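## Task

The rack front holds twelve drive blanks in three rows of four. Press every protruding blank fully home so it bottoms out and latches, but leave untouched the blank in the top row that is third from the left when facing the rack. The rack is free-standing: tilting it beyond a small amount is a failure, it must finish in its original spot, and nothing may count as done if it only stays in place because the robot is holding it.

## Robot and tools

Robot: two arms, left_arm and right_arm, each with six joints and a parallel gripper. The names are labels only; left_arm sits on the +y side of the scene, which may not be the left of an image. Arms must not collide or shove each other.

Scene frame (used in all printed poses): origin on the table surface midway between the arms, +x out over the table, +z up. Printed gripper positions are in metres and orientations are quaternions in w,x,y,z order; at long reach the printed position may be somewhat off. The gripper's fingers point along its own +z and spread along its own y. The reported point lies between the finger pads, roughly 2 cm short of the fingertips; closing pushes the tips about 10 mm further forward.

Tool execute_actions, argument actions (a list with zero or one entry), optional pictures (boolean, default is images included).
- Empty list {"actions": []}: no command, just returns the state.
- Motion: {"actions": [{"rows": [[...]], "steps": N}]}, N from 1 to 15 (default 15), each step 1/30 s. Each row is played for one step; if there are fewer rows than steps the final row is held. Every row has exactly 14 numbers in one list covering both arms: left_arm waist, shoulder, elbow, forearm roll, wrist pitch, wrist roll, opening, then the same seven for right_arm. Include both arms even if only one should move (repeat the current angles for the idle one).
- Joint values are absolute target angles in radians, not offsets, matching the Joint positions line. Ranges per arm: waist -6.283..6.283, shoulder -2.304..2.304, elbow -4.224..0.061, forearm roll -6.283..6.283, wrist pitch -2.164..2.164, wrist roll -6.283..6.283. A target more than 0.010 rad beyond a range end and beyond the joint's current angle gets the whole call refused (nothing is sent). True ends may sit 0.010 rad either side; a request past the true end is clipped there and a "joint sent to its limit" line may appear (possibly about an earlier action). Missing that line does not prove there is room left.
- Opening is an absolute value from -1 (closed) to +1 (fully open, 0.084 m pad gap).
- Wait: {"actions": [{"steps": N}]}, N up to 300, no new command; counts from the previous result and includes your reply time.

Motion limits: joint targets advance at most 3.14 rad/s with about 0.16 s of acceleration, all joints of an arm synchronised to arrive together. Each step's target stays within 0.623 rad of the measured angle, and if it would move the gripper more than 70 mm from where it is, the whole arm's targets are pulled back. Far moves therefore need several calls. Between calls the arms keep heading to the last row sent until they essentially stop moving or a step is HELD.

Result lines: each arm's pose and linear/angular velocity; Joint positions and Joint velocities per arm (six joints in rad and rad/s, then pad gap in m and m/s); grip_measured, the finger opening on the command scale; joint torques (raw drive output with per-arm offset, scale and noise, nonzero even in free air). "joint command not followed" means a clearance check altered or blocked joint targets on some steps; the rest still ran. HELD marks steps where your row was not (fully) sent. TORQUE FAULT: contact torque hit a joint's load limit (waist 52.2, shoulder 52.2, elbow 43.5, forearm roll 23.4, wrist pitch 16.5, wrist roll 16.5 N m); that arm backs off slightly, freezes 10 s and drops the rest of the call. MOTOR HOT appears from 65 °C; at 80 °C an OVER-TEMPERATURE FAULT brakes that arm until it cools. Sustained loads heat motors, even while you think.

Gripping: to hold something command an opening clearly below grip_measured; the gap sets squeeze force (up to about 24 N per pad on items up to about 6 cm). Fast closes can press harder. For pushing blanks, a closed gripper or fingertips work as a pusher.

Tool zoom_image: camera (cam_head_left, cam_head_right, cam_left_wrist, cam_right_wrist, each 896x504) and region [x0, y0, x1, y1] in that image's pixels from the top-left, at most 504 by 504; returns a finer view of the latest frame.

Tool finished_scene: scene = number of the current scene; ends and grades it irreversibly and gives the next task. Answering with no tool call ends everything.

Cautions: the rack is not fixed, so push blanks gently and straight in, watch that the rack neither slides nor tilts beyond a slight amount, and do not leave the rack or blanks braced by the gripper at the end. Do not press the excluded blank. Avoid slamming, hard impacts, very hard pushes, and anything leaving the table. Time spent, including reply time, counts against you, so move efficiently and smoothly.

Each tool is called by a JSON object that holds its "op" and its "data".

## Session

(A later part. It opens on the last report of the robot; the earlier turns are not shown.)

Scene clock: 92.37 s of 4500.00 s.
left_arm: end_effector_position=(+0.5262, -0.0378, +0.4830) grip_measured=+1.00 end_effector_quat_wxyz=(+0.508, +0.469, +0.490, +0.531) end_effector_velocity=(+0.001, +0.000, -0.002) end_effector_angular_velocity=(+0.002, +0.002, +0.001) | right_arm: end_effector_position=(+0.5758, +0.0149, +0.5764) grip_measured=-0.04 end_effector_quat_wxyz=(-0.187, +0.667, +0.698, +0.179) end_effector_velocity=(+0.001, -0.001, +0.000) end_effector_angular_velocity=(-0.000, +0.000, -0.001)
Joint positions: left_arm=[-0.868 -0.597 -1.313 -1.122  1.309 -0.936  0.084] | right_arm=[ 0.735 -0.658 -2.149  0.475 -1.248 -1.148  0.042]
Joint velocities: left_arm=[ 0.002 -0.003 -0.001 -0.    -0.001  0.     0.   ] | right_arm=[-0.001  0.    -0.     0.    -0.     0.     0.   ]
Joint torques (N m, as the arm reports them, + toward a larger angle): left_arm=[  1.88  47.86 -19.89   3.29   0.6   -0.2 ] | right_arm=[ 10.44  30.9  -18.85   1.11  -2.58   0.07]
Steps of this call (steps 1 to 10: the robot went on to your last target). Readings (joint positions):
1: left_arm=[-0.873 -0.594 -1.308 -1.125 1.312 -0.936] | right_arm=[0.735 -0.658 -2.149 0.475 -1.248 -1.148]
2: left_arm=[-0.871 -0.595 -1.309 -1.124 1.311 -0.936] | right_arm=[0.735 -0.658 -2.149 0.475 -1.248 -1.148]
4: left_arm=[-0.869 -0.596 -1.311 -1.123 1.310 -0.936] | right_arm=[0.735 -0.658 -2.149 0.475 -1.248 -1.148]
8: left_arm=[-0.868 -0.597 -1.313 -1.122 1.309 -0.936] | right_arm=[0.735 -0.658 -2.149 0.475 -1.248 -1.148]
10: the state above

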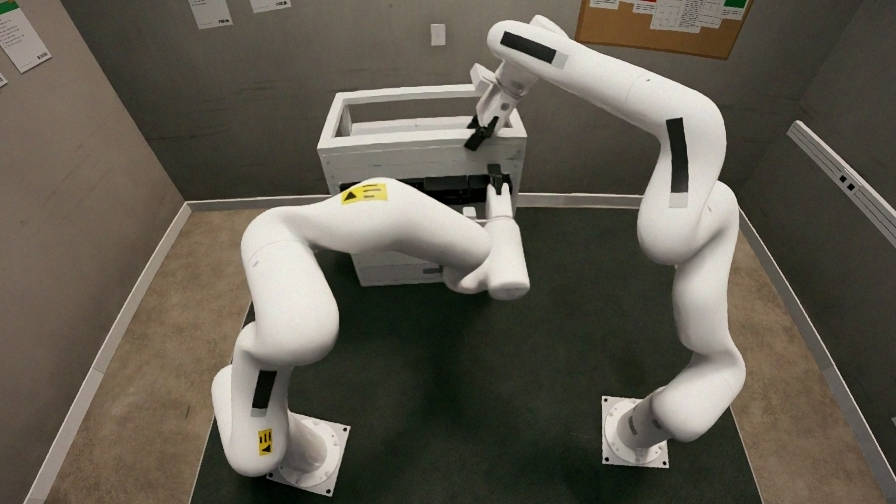

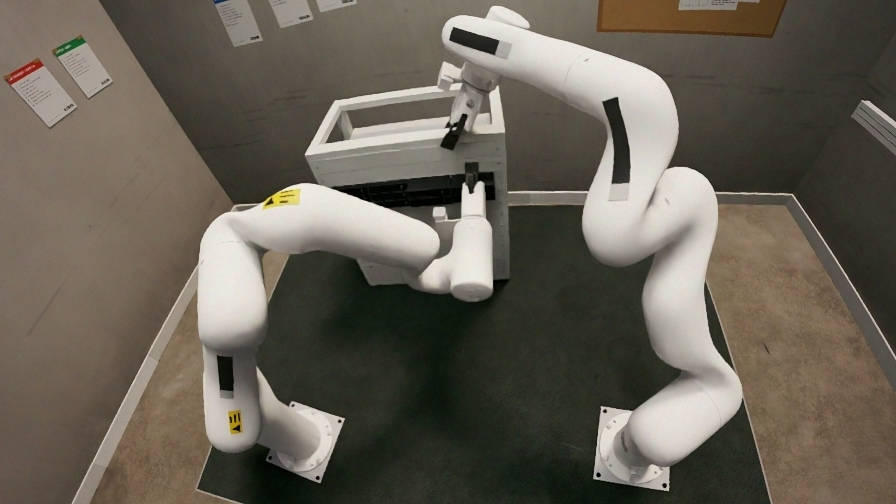

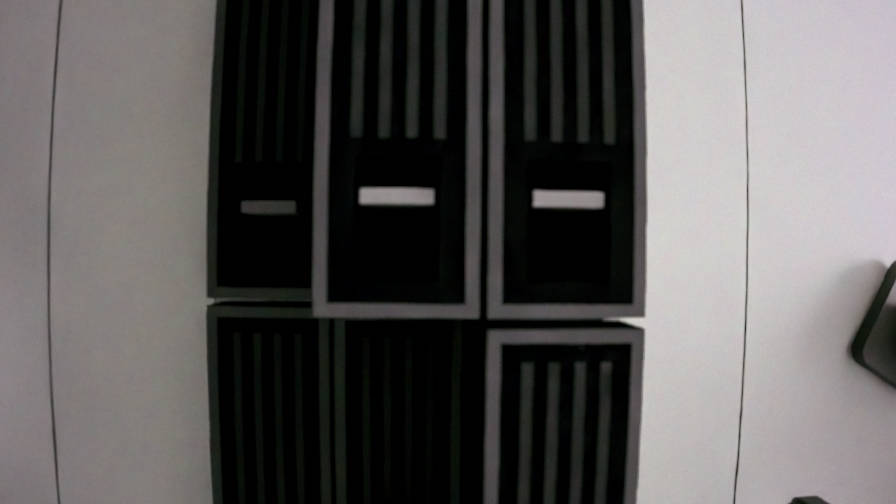

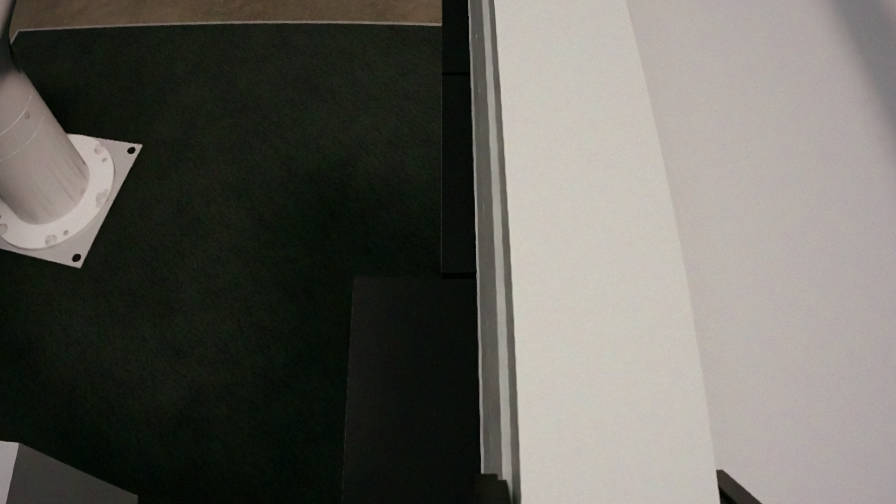

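{"op": "execute_actions", "data": {"actions": [{"rows": [
[-0.8673,-0.5977,-1.3138,-1.1211,1.3083,-0.9359,1, 0.7354,-0.6579,-2.1489,0.4751,-1.2485,-1.1476,-1],
[-0.8666,-0.5982,-1.3146,-1.1206,1.3077,-0.9359,1, 0.7354,-0.6579,-2.1489,0.4751,-1.2485,-1.1476,-1],
[-0.8659,-0.5988,-1.3155,-1.1200,1.3072,-0.9358,1, 0.7354,-0.6579,-2.1489,0.4751,-1.2485,-1.1476,-1],
[-0.8652,-0.5993,-1.3163,-1.1195,1.3066,-0.9357,1, 0.7354,-0.6579,-2.1489,0.4751,-1.2485,-1.1476,-1],
[-0.8645,-0.5999,-1.3172,-1.1190,1.3061,-0.9357,1, 0.7354,-0.6579,-2.1489,0.4751,-1.2485,-1.1476,-1],
[-0.8637,-0.6004,-1.3181,-1.1185,1.3055,-0.9356,1, 0.7354,-0.6579,-2.1489,0.4751,-1.2485,-1.1476,-1],
[-0.8630,-0.6010,-1.3189,-1.1180,1.3050,-0.9355,1, 0.7354,-0.6579,-2.1489,0.4751,-1.2485,-1.1476,-1],
[-0.8623,-0.6015,-1.3198,-1.1174,1.3044,-0.9354,1, 0.7354,-0.6579,-2.1489,0.4751,-1.2485,-1.1476,-1],
[-0.8616,-0.6021,-1.3206,-1.1169,1.3039,-0.9354,1, 0.7354,-0.6579,-2.1489,0.4751,-1.2485,-1.1476,-1],
[-0.8609,-0.6026,-1.3215,-1.1164,1.3033,-0.9353,1, 0.7354,-0.6579,-2.1489,0.4751,-1.2485,-1.1476,-1],
[-0.8602,-0.6032,-1.3224,-1.1159,1.3028,-0.9352,1, 0.7354,-0.6579,-2.1489,0.4751,-1.2485,-1.1476,-1],
[-0.8595,-0.6037,-1.3232,-1.1154,1.3022,-0.9351,1, 0.7354,-0.6579,-2.1489,0.4751,-1.2485,-1.1476,-1],
[-0.8588,-0.6043,-1.3241,-1.1149,1.3017,-0.9351,1, 0.7354,-0.6579,-2.1489,0.4751,-1.2485,-1.1476,-1],
[-0.8581,-0.6048,-1.3250,-1.1144,1.3011,-0.9350,1, 0.7354,-0.6579,-2.1489,0.4751,-1.2485,-1.1476,-1]
], "steps": 15}], "pictures": false}}

{"op": "execute_actions", "data": {"actions": [{"steps": 10}]}}

Scene clock: 96.20 s of 4500.00 s.
left_arm: end_effector_position=(+0.5304, -0.0385, +0.4829) grip_measured=+1.00 end_effector_quat_wxyz=(+0.508, +0.469, +0.490, +0.531) end_effector_velocity=(+0.004, -0.006, -0.000) end_effector_angular_velocity=(+0.003, +0.000, -0.011) | right_arm: end_effector_position=(+0.5761, +0.0149, +0.5765) grip_measured=-0.04 end_effector_quat_wxyz=(-0.187, +0.667, +0.698, +0.179) end_effector_velocity=(+0.002, -0.000, +0.000) end_effector_angular_velocity=(+0.002, -0.004, -0.003)
Joint positions: left_arm=[-0.863 -0.603 -1.321 -1.116  1.304 -0.935  0.084] | right_arm=[ 0.735 -0.658 -2.149  0.475 -1.248 -1.148  0.042]
Joint velocities: left_arm=[ 0.002 -0.011 -0.017  0.01  -0.011  0.004  0.   ] | right_arm=[-0.001 -0.    -0.001  0.     0.004 -0.001  0.   ]
Joint torques (N m, as the arm reports them, + toward a larger angle): left_arm=[ 26.92  38.84 -27.69   5.76  -0.92  -0.94] | right_arm=[ 12.05  30.84 -17.88   0.76  -3.32   0.11]
Steps of this call (steps 1 to 15: the robot went on to your last target; steps 16 to 90: nothing new was sent; then 0.33 s passed at rest; steps 91 to 105: all 15 steps of this action). Readings (joint positions):
91: left_arm=[-0.868 -0.597 -1.313 -1.122 1.309 -0.936] | right_arm=[0.735 -0.658 -2.149 0.475 -1.248 -1.148]
92: left_arm=[-0.868 -0.597 -1.313 -1.121 1.309 -0.936] | right_arm=[0.735 -0.658 -2.149 0.475 -1.248 -1.148]
94: left_arm=[-0.867 -0.598 -1.314 -1.121 1.308 -0.936] | right_arm=[0.735 -0.658 -2.149 0.475 -1.248 -1.148]
98: left_arm=[-0.865 -0.600 -1.317 -1.119 1.306 -0.936] | right_arm=[0.735 -0.658 -2.149 0.475 -1.248 -1.148]
105: the state above

Scene clock: 96.53 s of 4500.00 s.
left_arm: end_effector_position=(+0.5307, -0.0402, +0.4825) grip_measured=+1.00 end_effector_quat_wxyz=(+0.509, +0.470, +0.489, +0.530) end_effector_velocity=(+0.000, -0.002, +0.001) end_effector_angular_velocity=(-0.002, +0.000, -0.003) | right_arm: end_effector_position=(+0.5760, +0.0149, +0.5765) grip_measured=-0.04 end_effector_quat_wxyz=(-0.187, +0.667, +0.698, +0.179) end_effector_velocity=(+0.001, -0.000, +0.000) end_effector_angular_velocity=(+0.001, -0.001, -0.001)
Joint positions: left_arm=[-0.863 -0.605 -1.324 -1.115  1.301 -0.935  0.084] | right_arm=[ 0.735 -0.658 -2.149  0.475 -1.248 -1.148  0.042]
Joint velocities: left_arm=[-0.001 -0.001 -0.004  0.001 -0.003 -0.001  0.   ] | right_arm=[-0.001  0.    -0.     0.001  0.001  0.     0.   ]
Joint torques (N m, as the arm reports them, + toward a larger angle): left_arm=[ 28.67  41.33 -29.69   7.24  -0.42  -1.03] | right_arm=[ 12.3   31.38 -17.94   1.28  -3.81   0.25]
Steps of this call (steps 1 to 10: the robot went on to your last target). Readings (joint positions):
1: left_arm=[-0.863 -0.603 -1.322 -1.116 1.304 -0.934] | right_arm=[0.735 -0.658 -2.149 0.475 -1.248 -1.148]
2: left_arm=[-0.863 -0.604 -1.322 -1.116 1.303 -0.934] | right_arm=[0.735 -0.658 -2.149 0.475 -1.248 -1.148]
4: left_arm=[-0.863 -0.604 -1.323 -1.115 1.302 -0.935] | right_arm=[0.735 -0.658 -2.149 0.475 -1.248 -1.148]
8: left_arm=[-0.863 -0.605 -1.324 -1.115 1.301 -0.935] | right_arm=[0.735 -0.658 -2.149 0.475 -1.248 -1.148]
10: the state above

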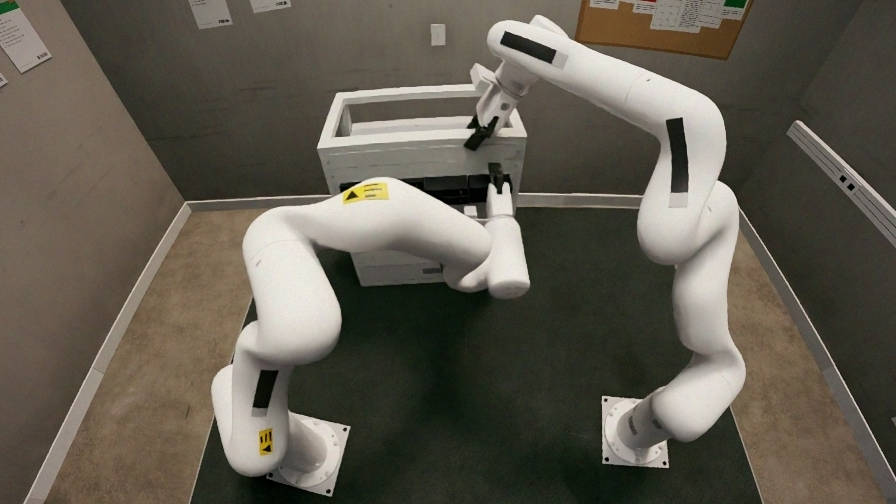

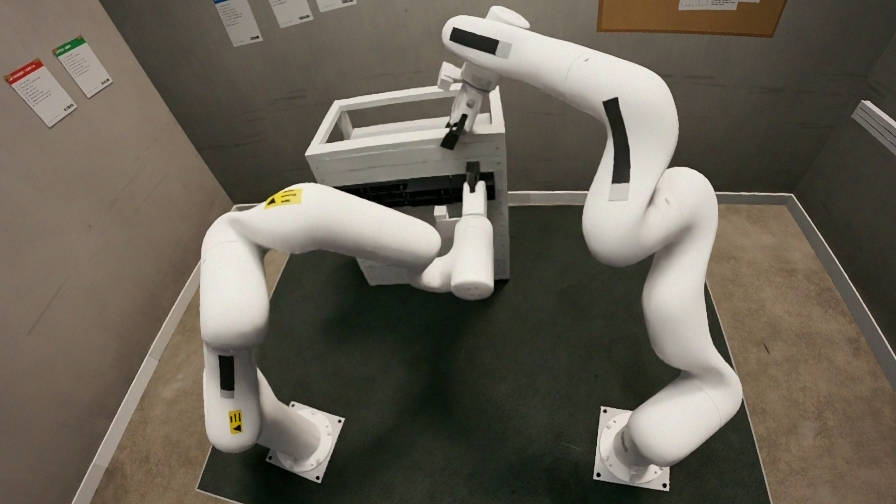

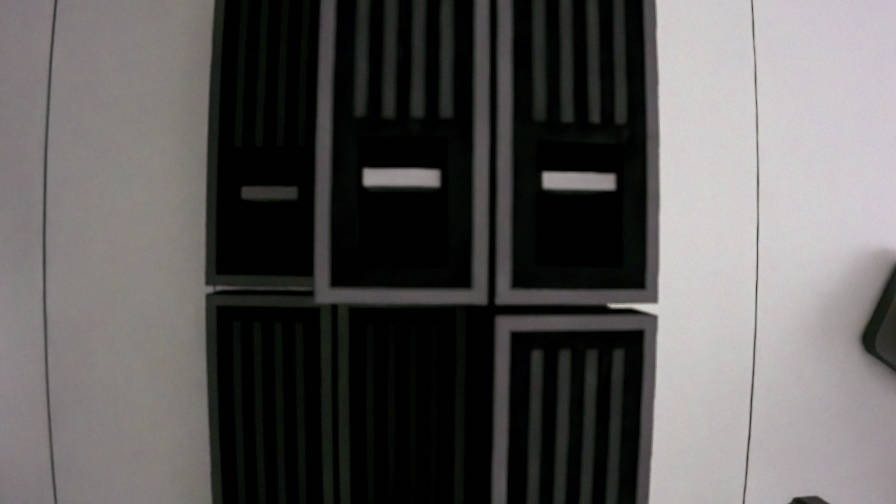

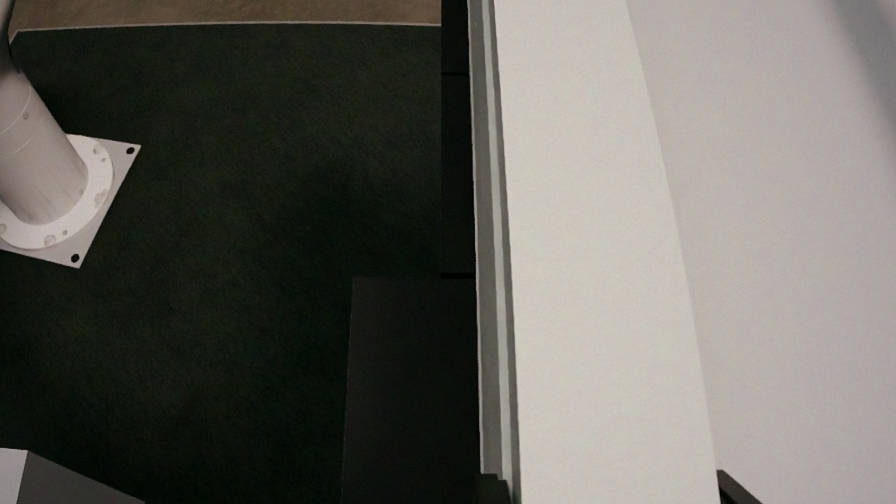

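{"op": "execute_actions", "data": {"actions": []}}

Scene clock: 98.73 s of 4500.00 s.
left_arm: end_effector_position=(+0.5307, -0.0404, +0.4828) grip_measured=+1.00 end_effector_quat_wxyz=(+0.509, +0.470, +0.489, +0.530) end_effector_velocity=(-0.000, +0.000, -0.001) end_effector_angular_velocity=(+0.001, +0.001, +0.000) | right_arm: end_effector_position=(+0.5760, +0.0149, +0.5765) grip_measured=-0.04 end_effector_quat_wxyz=(-0.187, +0.667, +0.698, +0.179) end_effector_velocity=(-0.000, -0.000, -0.000) end_effector_angular_velocity=(-0.001, +0.001, +0.001)
Joint positions: left_arm=[-0.863 -0.605 -1.325 -1.114  1.301 -0.935  0.084] | right_arm=[ 0.735 -0.658 -2.149  0.475 -1.248 -1.148  0.042]
Joint velocities: left_arm=[-0.     0.     0.001 -0.001 -0.     0.     0.   ] | right_arm=[-0.     0.     0.    -0.    -0.001 -0.001  0.   ]
Joint torques (N m, as the arm reports them, + toward a larger angle): left_arm=[ 28.67  46.94 -31.93   7.55   1.1   -0.9 ] | right_arm=[ 12.94  31.77 -17.78   1.73  -3.82   0.16]
Steps of this call (steps 1 to 15: the robot went on to your last target; steps 16 to 66: nothing new was sent). Readings (joint positions):
1: left_arm=[-0.863 -0.605 -1.324 -1.115 1.301 -0.935] | right_arm=[0.735 -0.658 -2.149 0.475 -1.248 -1.148]
2: left_arm=[-0.863 -0.605 -1.324 -1.115 1.301 -0.935] | right_arm=[0.735 -0.658 -2.149 0.475 -1.248 -1.148]
4: left_arm=[-0.863 -0.605 -1.324 -1.115 1.301 -0.935] | right_arm=[0.735 -0.658 -2.149 0.475 -1.248 -1.148]
8: left_arm=[-0.863 -0.605 -1.325 -1.115 1.301 -0.935] | right_arm=[0.735 -0.658 -2.149 0.475 -1.248 -1.148]
66: the state above
All arms were judged still, so your last target was given up. Only a new action makes them travel on or press farther. Fingers that are still opening or closing keep moving.

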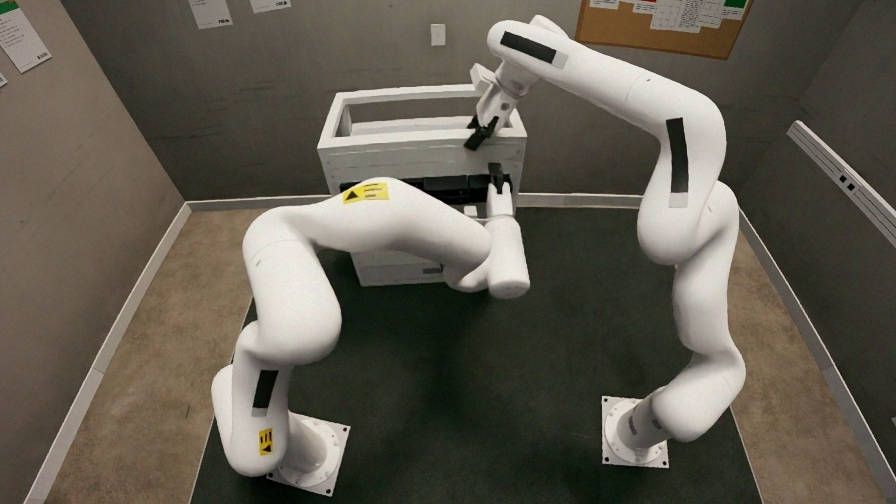

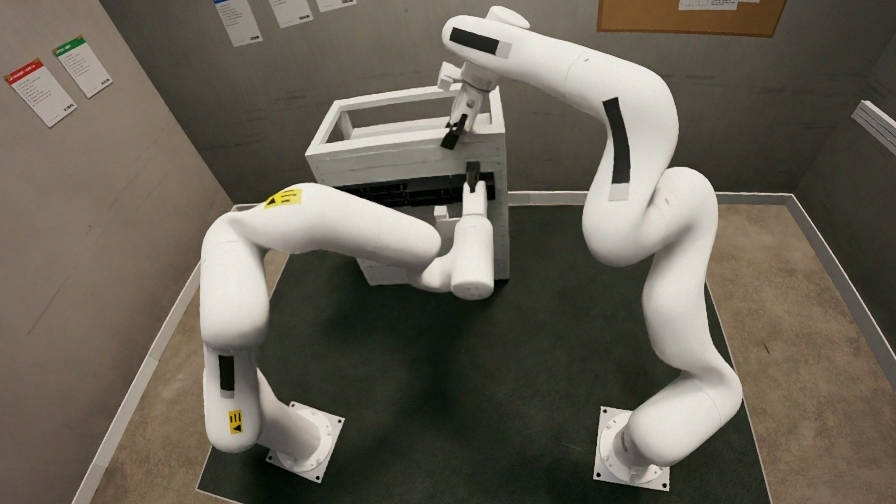

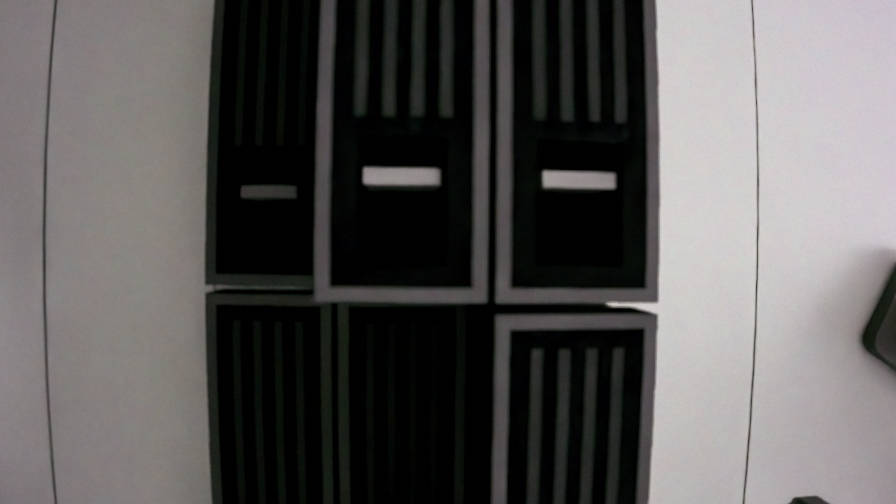

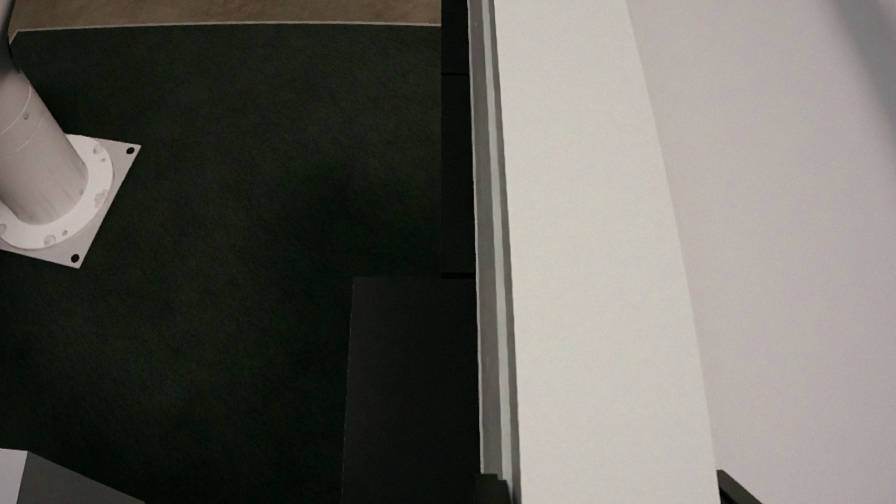

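{"op": "execute_actions", "data": {"actions": [{"rows": [[-0.8650,-0.6000,-1.3175,-1.1190,1.3060,-0.9356,1, 0.7354,-0.6579,-2.1489,0.4751,-1.2485,-1.1476,-1],[-0.8680,-0.5971,-1.3129,-1.1216,1.3088,-0.9360,1, 0.7354,-0.6579,-2.1489,0.4751,-1.2485,-1.1476,-1],[-0.8750,-0.5918,-1.3047,-1.1269,1.3143,-0.9366,1, 0.7354,-0.6579,-2.1489,0.4751,-1.2485,-1.1476,-1],[-0.8825,-0.5865,-1.2965,-1.1322,1.3198,-0.9373,1, 0.7354,-0.6579,-2.1489,0.4751,-1.2485,-1.1476,-1],[-0.8900,-0.5812,-1.2883,-1.1375,1.3253,-0.9380,1, 0.7354,-0.6579,-2.1489,0.4751,-1.2485,-1.1476,-1],[-0.8971,-0.5760,-1.2801,-1.1429,1.3309,-0.9386,1, 0.7354,-0.6579,-2.1489,0.4751,-1.2485,-1.1476,-1],[-0.9045,-0.5710,-1.2724,-1.1484,1.3364,-0.9392,1, 0.7354,-0.6579,-2.1489,0.4751,-1.2485,-1.1476,-1],[-0.9119,-0.5659,-1.2646,-1.1540,1.3419,-0.9397,1, 0.7354,-0.6579,-2.1489,0.4751,-1.2485,-1.1476,-1],[-0.9226,-0.5594,-1.2546,-1.1622,1.3495,-0.9403,1, 0.7354,-0.6579,-2.1489,0.4751,-1.2485,-1.1476,-1],[-0.9334,-0.5528,-1.2446,-1.1704,1.3572,-0.9408,1, 0.7354,-0.6579,-2.1489,0.4751,-1.2485,-1.1476,-1],[-0.9441,-0.5463,-1.2347,-1.1785,1.3648,-0.9414,1, 0.7354,-0.6579,-2.1489,0.4751,-1.2485,-1.1476,-1],[-0.9549,-0.5397,-1.2247,-1.1867,1.3725,-0.9419,1, 0.7354,-0.6579,-2.1489,0.4751,-1.2485,-1.1476,-1],[-0.9656,-0.5332,-1.2147,-1.1949,1.3801,-0.9425,1, 0.7354,-0.6579,-2.1489,0.4751,-1.2485,-1.1476,-1]], "steps": 15}]}}

Scene clock: 100.73 s of 4500.00 s.
left_arm: end_effector_position=(+0.4724, -0.0408, +0.4834) grip_measured=+1.00 end_effector_quat_wxyz=(+0.508, +0.468, +0.490, +0.531) end_effector_velocity=(-0.148, -0.009, -0.001) end_effector_angular_velocity=(+0.003, +0.006, -0.012) | right_arm: end_effector_position=(+0.5756, +0.0149, +0.5764) grip_measured=-0.04 end_effector_quat_wxyz=(-0.187, +0.667, +0.699, +0.179) end_effector_velocity=(+0.000, -0.000, -0.000) end_effector_angular_velocity=(+0.000, -0.001, +0.000)
Joint positions: left_arm=[-0.949 -0.543 -1.231 -1.182  1.368 -0.942  0.084] | right_arm=[ 0.736 -0.658 -2.149  0.475 -1.249 -1.148  0.042]
Joint velocities: left_arm=[-0.228  0.136  0.207 -0.168  0.149 -0.011  0.   ] | right_arm=[-0.    -0.    -0.    -0.     0.    -0.001 -0.   ]
Joint torques (N m, as the arm reports them, + toward a larger angle): left_arm=[  8.01  40.44 -19.65   3.69   0.66  -0.04] | right_arm=[ 12.    31.21 -18.35   1.19  -2.92   0.12]
Steps of this call (steps 1 to 45: nothing new was sent; steps 46 to 60: all 15 steps of this action). Readings (joint positions):
46: left_arm=[-0.863 -0.605 -1.324 -1.115 1.301 -0.935] | right_arm=[0.735 -0.658 -2.149 0.475 -1.248 -1.148]
47: left_arm=[-0.864 -0.604 -1.323 -1.115 1.302 -0.935] | right_arm=[0.735 -0.658 -2.149 0.475 -1.248 -1.148]
49: left_arm=[-0.866 -0.600 -1.319 -1.118 1.306 -0.937] | right_arm=[0.736 -0.658 -2.149 0.475 -1.249 -1.148]
53: left_arm=[-0.887 -0.582 -1.293 -1.135 1.325 -0.938] | right_arm=[0.736 -0.658 -2.149 0.475 -1.249 -1.148]
60: the state above

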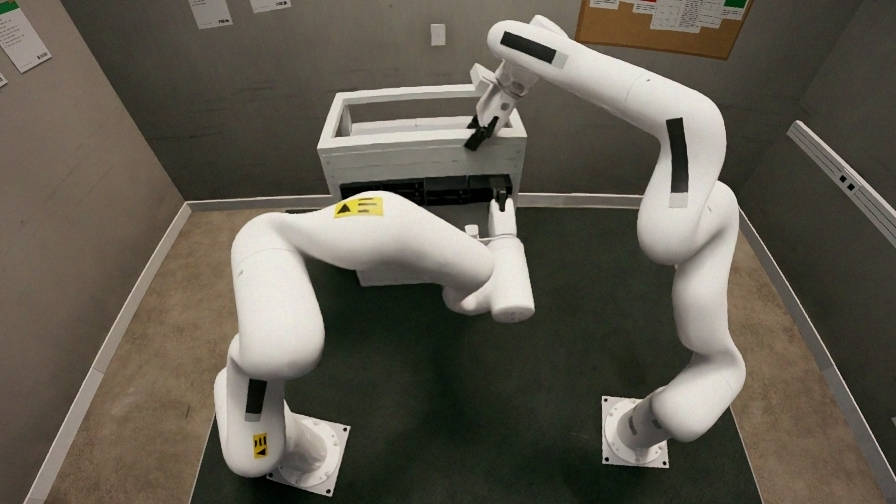

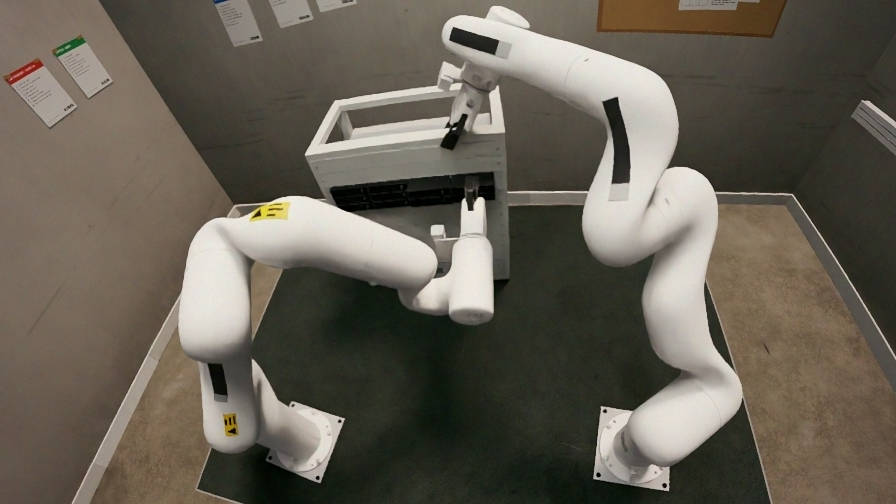

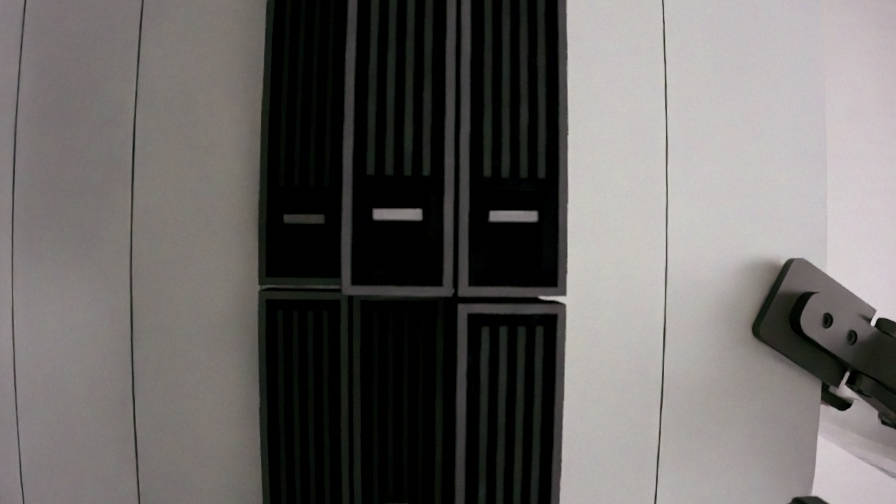

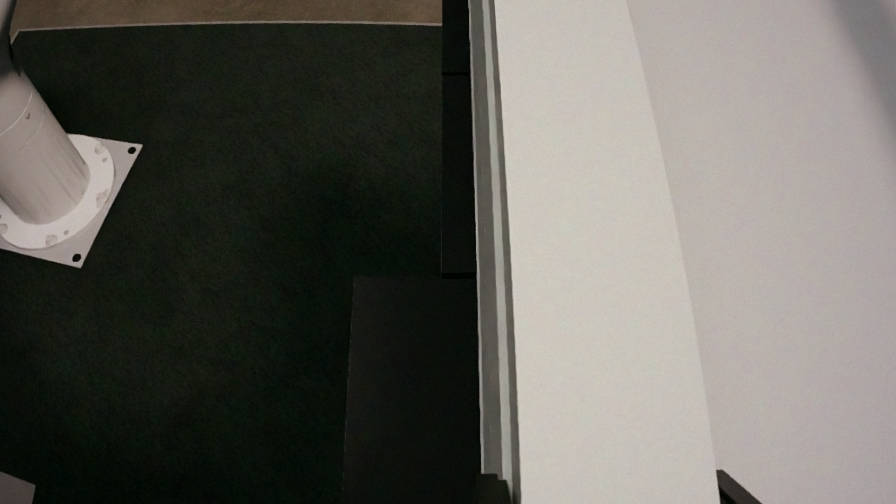

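{"op": "execute_actions", "data": {"actions": [{"rows": [[-0.9630,-0.5271,-1.2058,-1.1922,1.3798,-0.9457,1, 0.7354,-0.6579,-2.1489,0.4751,-1.2485,-1.1476,-1],[-0.9587,-0.5168,-1.1911,-1.1877,1.3793,-0.9509,1, 0.7354,-0.6579,-2.1489,0.4751,-1.2485,-1.1476,-1],[-0.9526,-0.5025,-1.1704,-1.1813,1.3786,-0.9583,1, 0.7354,-0.6579,-2.1489,0.4751,-1.2485,-1.1476,-1],[-0.9457,-0.4861,-1.1468,-1.1741,1.3778,-0.9667,1, 0.7354,-0.6579,-2.1489,0.4751,-1.2485,-1.1476,-1],[-0.9379,-0.4677,-1.1203,-1.1660,1.3769,-0.9762,1, 0.7354,-0.6579,-2.1489,0.4751,-1.2485,-1.1476,-1],[-0.9301,-0.4493,-1.0937,-1.1578,1.3760,-0.9857,1, 0.7354,-0.6579,-2.1489,0.4751,-1.2485,-1.1476,-1],[-0.9223,-0.4309,-1.0672,-1.1497,1.3751,-0.9952,1, 0.7354,-0.6579,-2.1489,0.4751,-1.2485,-1.1476,-1],[-0.9145,-0.4124,-1.0406,-1.1416,1.3741,-1.0047,1, 0.7354,-0.6579,-2.1489,0.4751,-1.2485,-1.1476,-1],[-0.9067,-0.3940,-1.0140,-1.1334,1.3732,-1.0142,1, 0.7354,-0.6579,-2.1489,0.4751,-1.2485,-1.1476,-1],[-0.8989,-0.3756,-0.9875,-1.1253,1.3723,-1.0237,1, 0.7354,-0.6579,-2.1489,0.4751,-1.2485,-1.1476,-1],[-0.8920,-0.3592,-0.9639,-1.1181,1.3715,-1.0321,1, 0.7354,-0.6579,-2.1489,0.4751,-1.2485,-1.1476,-1],[-0.8859,-0.3449,-0.9432,-1.1117,1.3708,-1.0395,1, 0.7354,-0.6579,-2.1489,0.4751,-1.2485,-1.1476,-1],[-0.8816,-0.3346,-0.9285,-1.1072,1.3703,-1.0447,1, 0.7354,-0.6579,-2.1489,0.4751,-1.2485,-1.1476,-1],[-0.8790,-0.3285,-0.9196,-1.1045,1.3700,-1.0479,1, 0.7354,-0.6579,-2.1489,0.4751,-1.2485,-1.1476,-1]], "steps": 15}], "pictures": false}}

{"op": "execute_actions", "data": {"actions": [{"rows": [[-0.8760,-0.3304,-0.9222,-1.1019,1.3682,-1.0481,1, 0.7354,-0.6579,-2.1489,0.4751,-1.2485,-1.1476,-1],[-0.8760,-0.3304,-0.9222,-1.1019,1.3682,-1.0481,1, 0.7354,-0.6579,-2.1489,0.4751,-1.2485,-1.1476,-1],[-0.8720,-0.3329,-0.9256,-1.0986,1.3658,-1.0484,1, 0.7354,-0.6579,-2.1489,0.4751,-1.2485,-1.1476,-1],[-0.8668,-0.3361,-0.9300,-1.0943,1.3626,-1.0487,1, 0.7354,-0.6579,-2.1489,0.4751,-1.2485,-1.1476,-1],[-0.8616,-0.3394,-0.9345,-1.0899,1.3595,-1.0491,1, 0.7354,-0.6579,-2.1489,0.4751,-1.2485,-1.1476,-1],[-0.8563,-0.3427,-0.9389,-1.0855,1.3563,-1.0494,1, 0.7354,-0.6579,-2.1489,0.4751,-1.2485,-1.1476,-1],[-0.8511,-0.3459,-0.9434,-1.0811,1.3532,-1.0498,1, 0.7354,-0.6579,-2.1489,0.4751,-1.2485,-1.1476,-1],[-0.8459,-0.3492,-0.9478,-1.0767,1.3500,-1.0501,1, 0.7354,-0.6579,-2.1489,0.4751,-1.2485,-1.1476,-1],[-0.8415,-0.3519,-0.9515,-1.0730,1.3474,-1.0504,1, 0.7354,-0.6579,-2.1489,0.4751,-1.2485,-1.1476,-1],[-0.8380,-0.3541,-0.9545,-1.0701,1.3453,-1.0507,1, 0.7354,-0.6579,-2.1489,0.4751,-1.2485,-1.1476,-1],[-0.8354,-0.3557,-0.9567,-1.0679,1.3437,-1.0508,1, 0.7354,-0.6579,-2.1489,0.4751,-1.2485,-1.1476,-1]], "steps": 15}]}}

Scene clock: 110.17 s of 4500.00 s.
left_arm: end_effector_position=(+0.4585, +0.0486, +0.4839) grip_measured=+1.00 end_effector_quat_wxyz=(+0.508, +0.468, +0.490, +0.532) end_effector_velocity=(-0.023, +0.202, -0.011) end_effector_angular_velocity=(-0.001, +0.009, +0.002) | right_arm: end_effector_position=(+0.5758, +0.0149, +0.5764) grip_measured=-0.04 end_effector_quat_wxyz=(-0.187, +0.667, +0.698, +0.179) end_effector_velocity=(-0.001, +0.002, -0.000) end_effector_angular_velocity=(+0.000, -0.001, +0.002)
Joint positions: left_arm=[-0.892 -0.36  -0.965 -1.119  1.372 -1.031  0.084] | right_arm=[ 0.735 -0.658 -2.149  0.475 -1.249 -1.148  0.042]
Joint velocities: left_arm=[ 0.164  0.387  0.555  0.167 -0.017 -0.195  0.   ] | right_arm=[ 0.003 -0.     0.    -0.001  0.001  0.     0.   ]
Joint torques (N m, as the arm reports them, + toward a larger angle): left_arm=[ -5.17  25.75 -21.81   2.16   0.87   0.17] | right_arm=[  9.5   30.68 -18.94   0.79  -2.19   0.13]
Steps of this call (steps 1 to 30: the robot went on to your last target; steps 31 to 90: nothing new was sent; then 5.93 s passed at rest; steps 91 to 105: all 15 steps of this action). Readings (joint positions):
91: left_arm=[-0.966 -0.533 -1.215 -1.195 1.380 -0.943] | right_arm=[0.735 -0.658 -2.149 0.475 -1.249 -1.148]
92: left_arm=[-0.965 -0.532 -1.213 -1.194 1.380 -0.943] | right_arm=[0.735 -0.658 -2.149 0.475 -1.249 -1.148]
94: left_arm=[-0.961 -0.523 -1.199 -1.190 1.379 -0.948] | right_arm=[0.735 -0.658 -2.149 0.475 -1.249 -1.148]
98: left_arm=[-0.941 -0.475 -1.131 -1.169 1.377 -0.972] | right_arm=[0.735 -0.658 -2.149 0.475 -1.249 -1.148]
105: the state above

Scene clock: 110.67 s of 4500.00 s.
left_arm: end_effector_position=(+0.4799, +0.0657, +0.4826) grip_measured=+1.00 end_effector_quat_wxyz=(+0.508, +0.469, +0.490, +0.531) end_effector_velocity=(+0.017, +0.002, -0.001) end_effector_angular_velocity=(+0.001, +0.002, -0.001) | right_arm: end_effector_position=(+0.5758, +0.0149, +0.5764) grip_measured=-0.04 end_effector_quat_wxyz=(-0.187, +0.667, +0.698, +0.179) end_effector_velocity=(+0.001, -0.001, -0.000) end_effector_angular_velocity=(-0.000, +0.000, -0.003)
Joint positions: left_arm=[-0.838 -0.354 -0.955 -1.07   1.345 -1.051  0.084] | right_arm=[ 0.735 -0.658 -2.149  0.475 -1.249 -1.148  0.042]
Joint velocities: left_arm=[ 0.03  -0.016 -0.022  0.025 -0.019 -0.003  0.   ] | right_arm=[-0.002 -0.     0.    -0.     0.     0.001 -0.   ]
Joint torques (N m, as the arm reports them, + toward a larger angle): left_arm=[ -2.18  37.63 -16.75   2.32   1.06   0.01] | right_arm=[  9.76  29.47 -18.84   0.99  -2.15   0.05]
Steps of this call (steps 1 to 15: all 15 steps of this action). Readings (joint positions):
1: left_arm=[-0.887 -0.349 -0.949 -1.114 1.371 -1.037] | right_arm=[0.735 -0.658 -2.149 0.475 -1.249 -1.148]
2: left_arm=[-0.884 -0.342 -0.939 -1.110 1.370 -1.041] | right_arm=[0.735 -0.658 -2.149 0.475 -1.249 -1.148]
4: left_arm=[-0.879 -0.336 -0.931 -1.105 1.369 -1.045] | right_arm=[0.735 -0.658 -2.149 0.475 -1.249 -1.148]
8: left_arm=[-0.863 -0.341 -0.936 -1.091 1.360 -1.048] | right_arm=[0.735 -0.658 -2.149 0.475 -1.249 -1.148]
15: the state above

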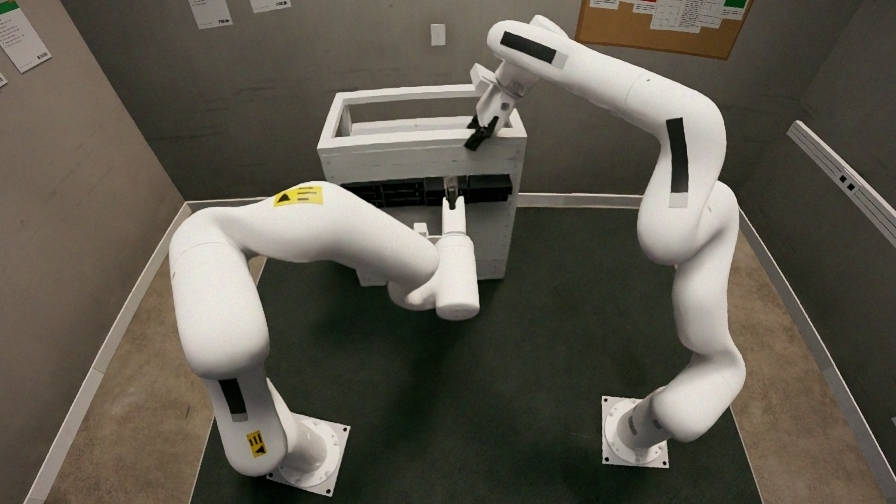

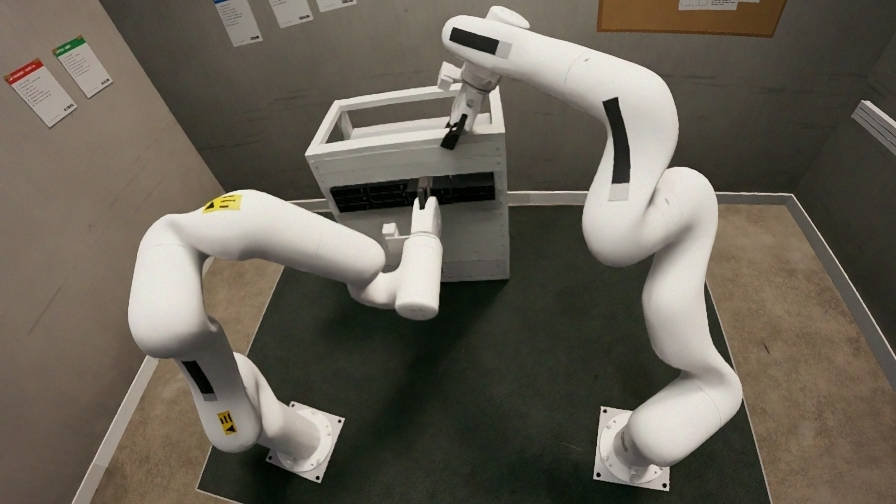

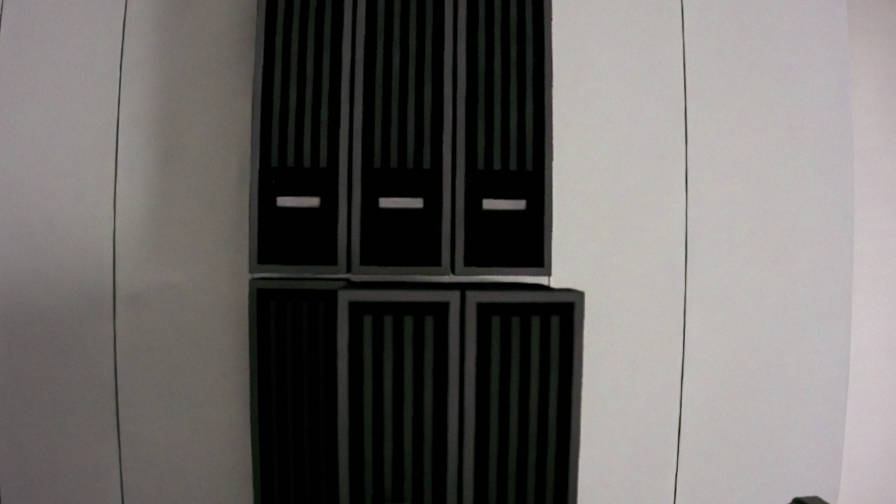

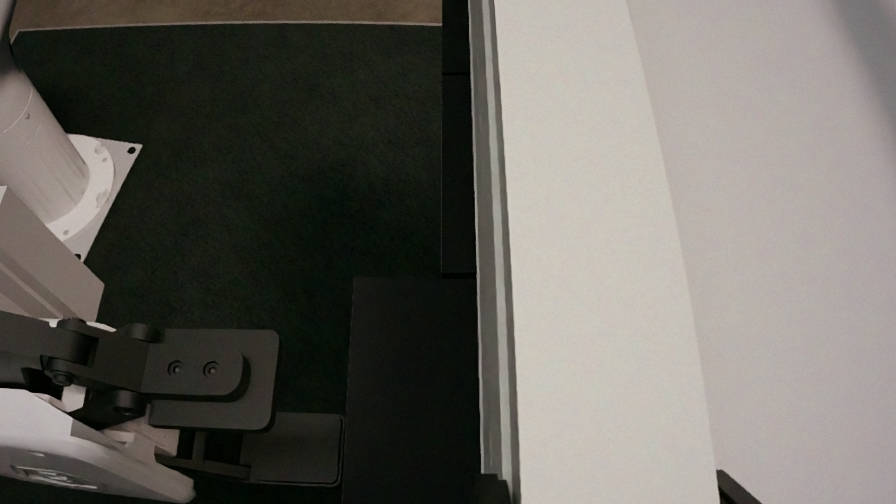

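{"op": "execute_actions", "data": {"actions": [{"rows": [[-0.8328,-0.3573,-0.9590,-1.0657,1.3421,-1.0510,1, 0.7354,-0.6579,-2.1489,0.4751,-1.2485,-1.1476,-1],[-0.8302,-0.3590,-0.9612,-1.0635,1.3406,-1.0512,1, 0.7354,-0.6579,-2.1489,0.4751,-1.2485,-1.1476,-1],[-0.8276,-0.3606,-0.9634,-1.0613,1.3390,-1.0514,1, 0.7354,-0.6579,-2.1489,0.4751,-1.2485,-1.1476,-1],[-0.8250,-0.3622,-0.9657,-1.0592,1.3374,-1.0515,1, 0.7354,-0.6579,-2.1489,0.4751,-1.2485,-1.1476,-1],[-0.8232,-0.3633,-0.9671,-1.0577,1.3364,-1.0516,1, 0.7354,-0.6579,-2.1489,0.4751,-1.2485,-1.1476,-1],[-0.8215,-0.3644,-0.9686,-1.0562,1.3353,-1.0518,1, 0.7354,-0.6579,-2.1489,0.4751,-1.2485,-1.1476,-1],[-0.8197,-0.3655,-0.9701,-1.0548,1.3343,-1.0519,1, 0.7354,-0.6579,-2.1489,0.4751,-1.2485,-1.1476,-1],[-0.8180,-0.3666,-0.9716,-1.0533,1.3332,-1.0520,1, 0.7354,-0.6579,-2.1489,0.4751,-1.2485,-1.1476,-1],[-0.8164,-0.3678,-0.9733,-1.0520,1.3322,-1.0521,1, 0.7354,-0.6579,-2.1489,0.4751,-1.2485,-1.1476,-1],[-0.8148,-0.3690,-0.9749,-1.0506,1.3311,-1.0521,1, 0.7354,-0.6579,-2.1489,0.4751,-1.2485,-1.1476,-1],[-0.8131,-0.3702,-0.9766,-1.0493,1.3301,-1.0522,1, 0.7354,-0.6579,-2.1489,0.4751,-1.2485,-1.1476,-1],[-0.8107,-0.3720,-0.9791,-1.0473,1.3285,-1.0523,1, 0.7354,-0.6579,-2.1489,0.4751,-1.2485,-1.1476,-1],[-0.8083,-0.3737,-0.9816,-1.0452,1.3269,-1.0524,1, 0.7354,-0.6579,-2.1489,0.4751,-1.2485,-1.1476,-1],[-0.8059,-0.3755,-0.9841,-1.0432,1.3254,-1.0525,1, 0.7354,-0.6579,-2.1489,0.4751,-1.2485,-1.1476,-1],[-0.8034,-0.3773,-0.9866,-1.0412,1.3238,-1.0526,1, 0.7354,-0.6579,-2.1489,0.4751,-1.2485,-1.1476,-1]], "steps": 15}]}}

Scene clock: 113.97 s of 4500.00 s.
left_arm: end_effector_position=(+0.4956, +0.0666, +0.4825) grip_measured=+1.00 end_effector_quat_wxyz=(+0.508, +0.469, +0.490, +0.531) end_effector_velocity=(+0.041, +0.001, -0.000) end_effector_angular_velocity=(-0.000, +0.001, -0.001) | right_arm: end_effector_position=(+0.5758, +0.0149, +0.5764) grip_measured=-0.04 end_effector_quat_wxyz=(-0.187, +0.667, +0.698, +0.179) end_effector_velocity=(-0.000, +0.000, +0.000) end_effector_angular_velocity=(+0.000, +0.001, +0.000)
Joint positions: left_arm=[-0.811 -0.372 -0.979 -1.048  1.329 -1.052  0.084] | right_arm=[ 0.735 -0.658 -2.149  0.475 -1.248 -1.148  0.042]
Joint velocities: left_arm=[ 0.067 -0.049 -0.068  0.056 -0.044 -0.003  0.   ] | right_arm=[-0.     0.     0.     0.001 -0.001 -0.     0.   ]
Joint torques (N m, as the arm reports them, + toward a larger angle): left_arm=[ -0.09  36.47 -18.31   2.65   0.85  -0.09] | right_arm=[ 10.25  30.41 -18.46   0.92  -2.38   0.13]
Steps of this call (steps 1 to 15: the robot went on to your last target; steps 16 to 84: nothing new was sent; steps 85 to 99: all 15 steps of this action). Readings (joint positions):
85: left_arm=[-0.835 -0.356 -0.957 -1.068 1.344 -1.051] | right_arm=[0.735 -0.658 -2.149 0.475 -1.249 -1.148]
86: left_arm=[-0.835 -0.356 -0.957 -1.067 1.343 -1.051] | right_arm=[0.735 -0.658 -2.149 0.475 -1.249 -1.148]
88: left_arm=[-0.832 -0.358 -0.960 -1.065 1.342 -1.051] | right_arm=[0.735 -0.658 -2.149 0.475 -1.249 -1.148]
92: left_arm=[-0.824 -0.363 -0.966 -1.058 1.337 -1.052] | right_arm=[0.735 -0.658 -2.149 0.475 -1.248 -1.148]
99: the state above

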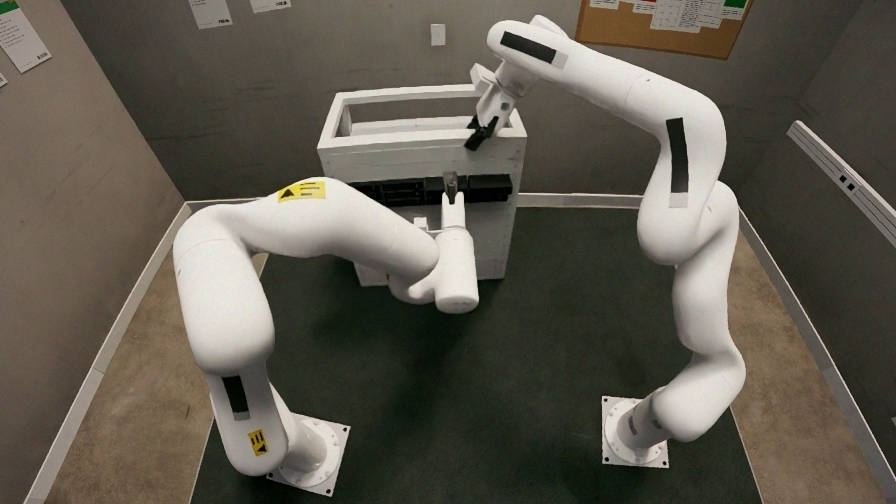

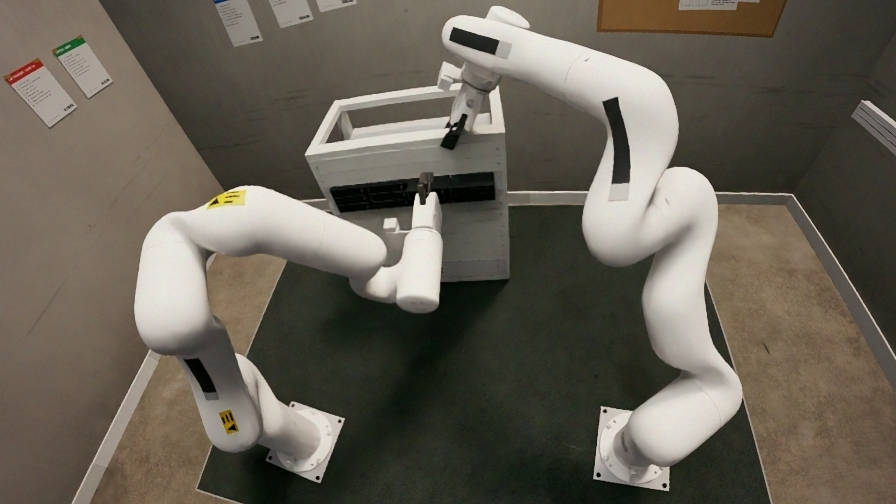

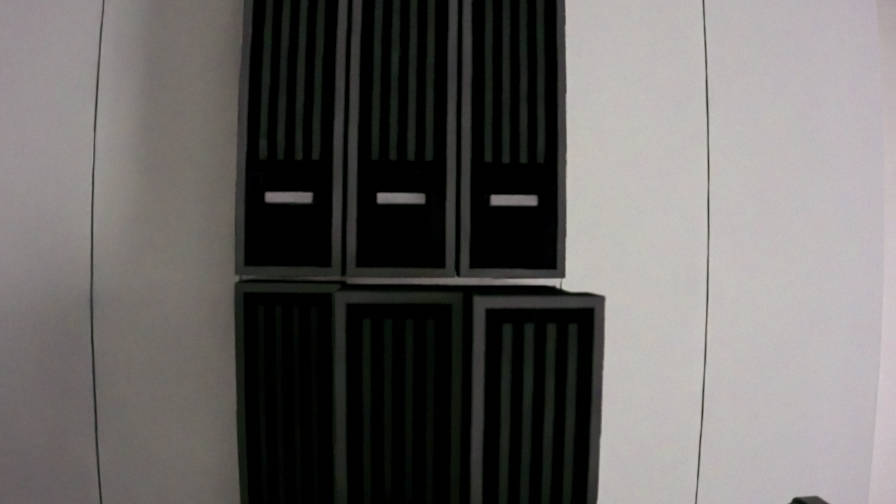

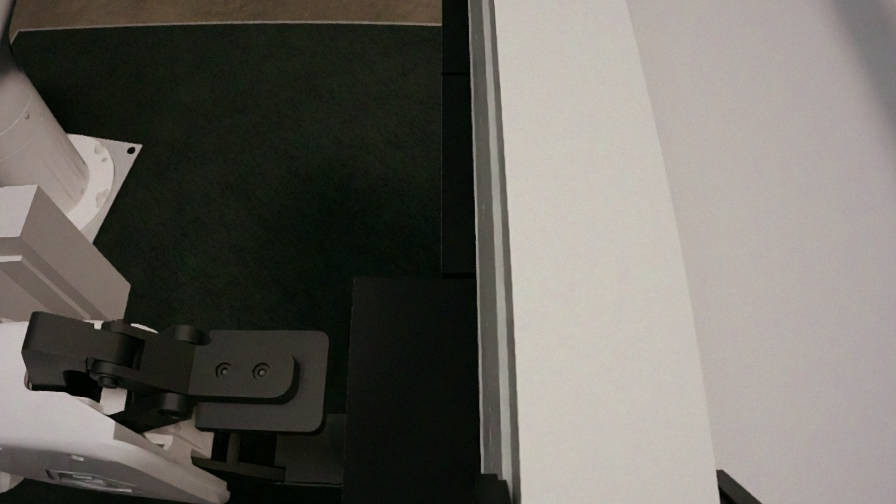

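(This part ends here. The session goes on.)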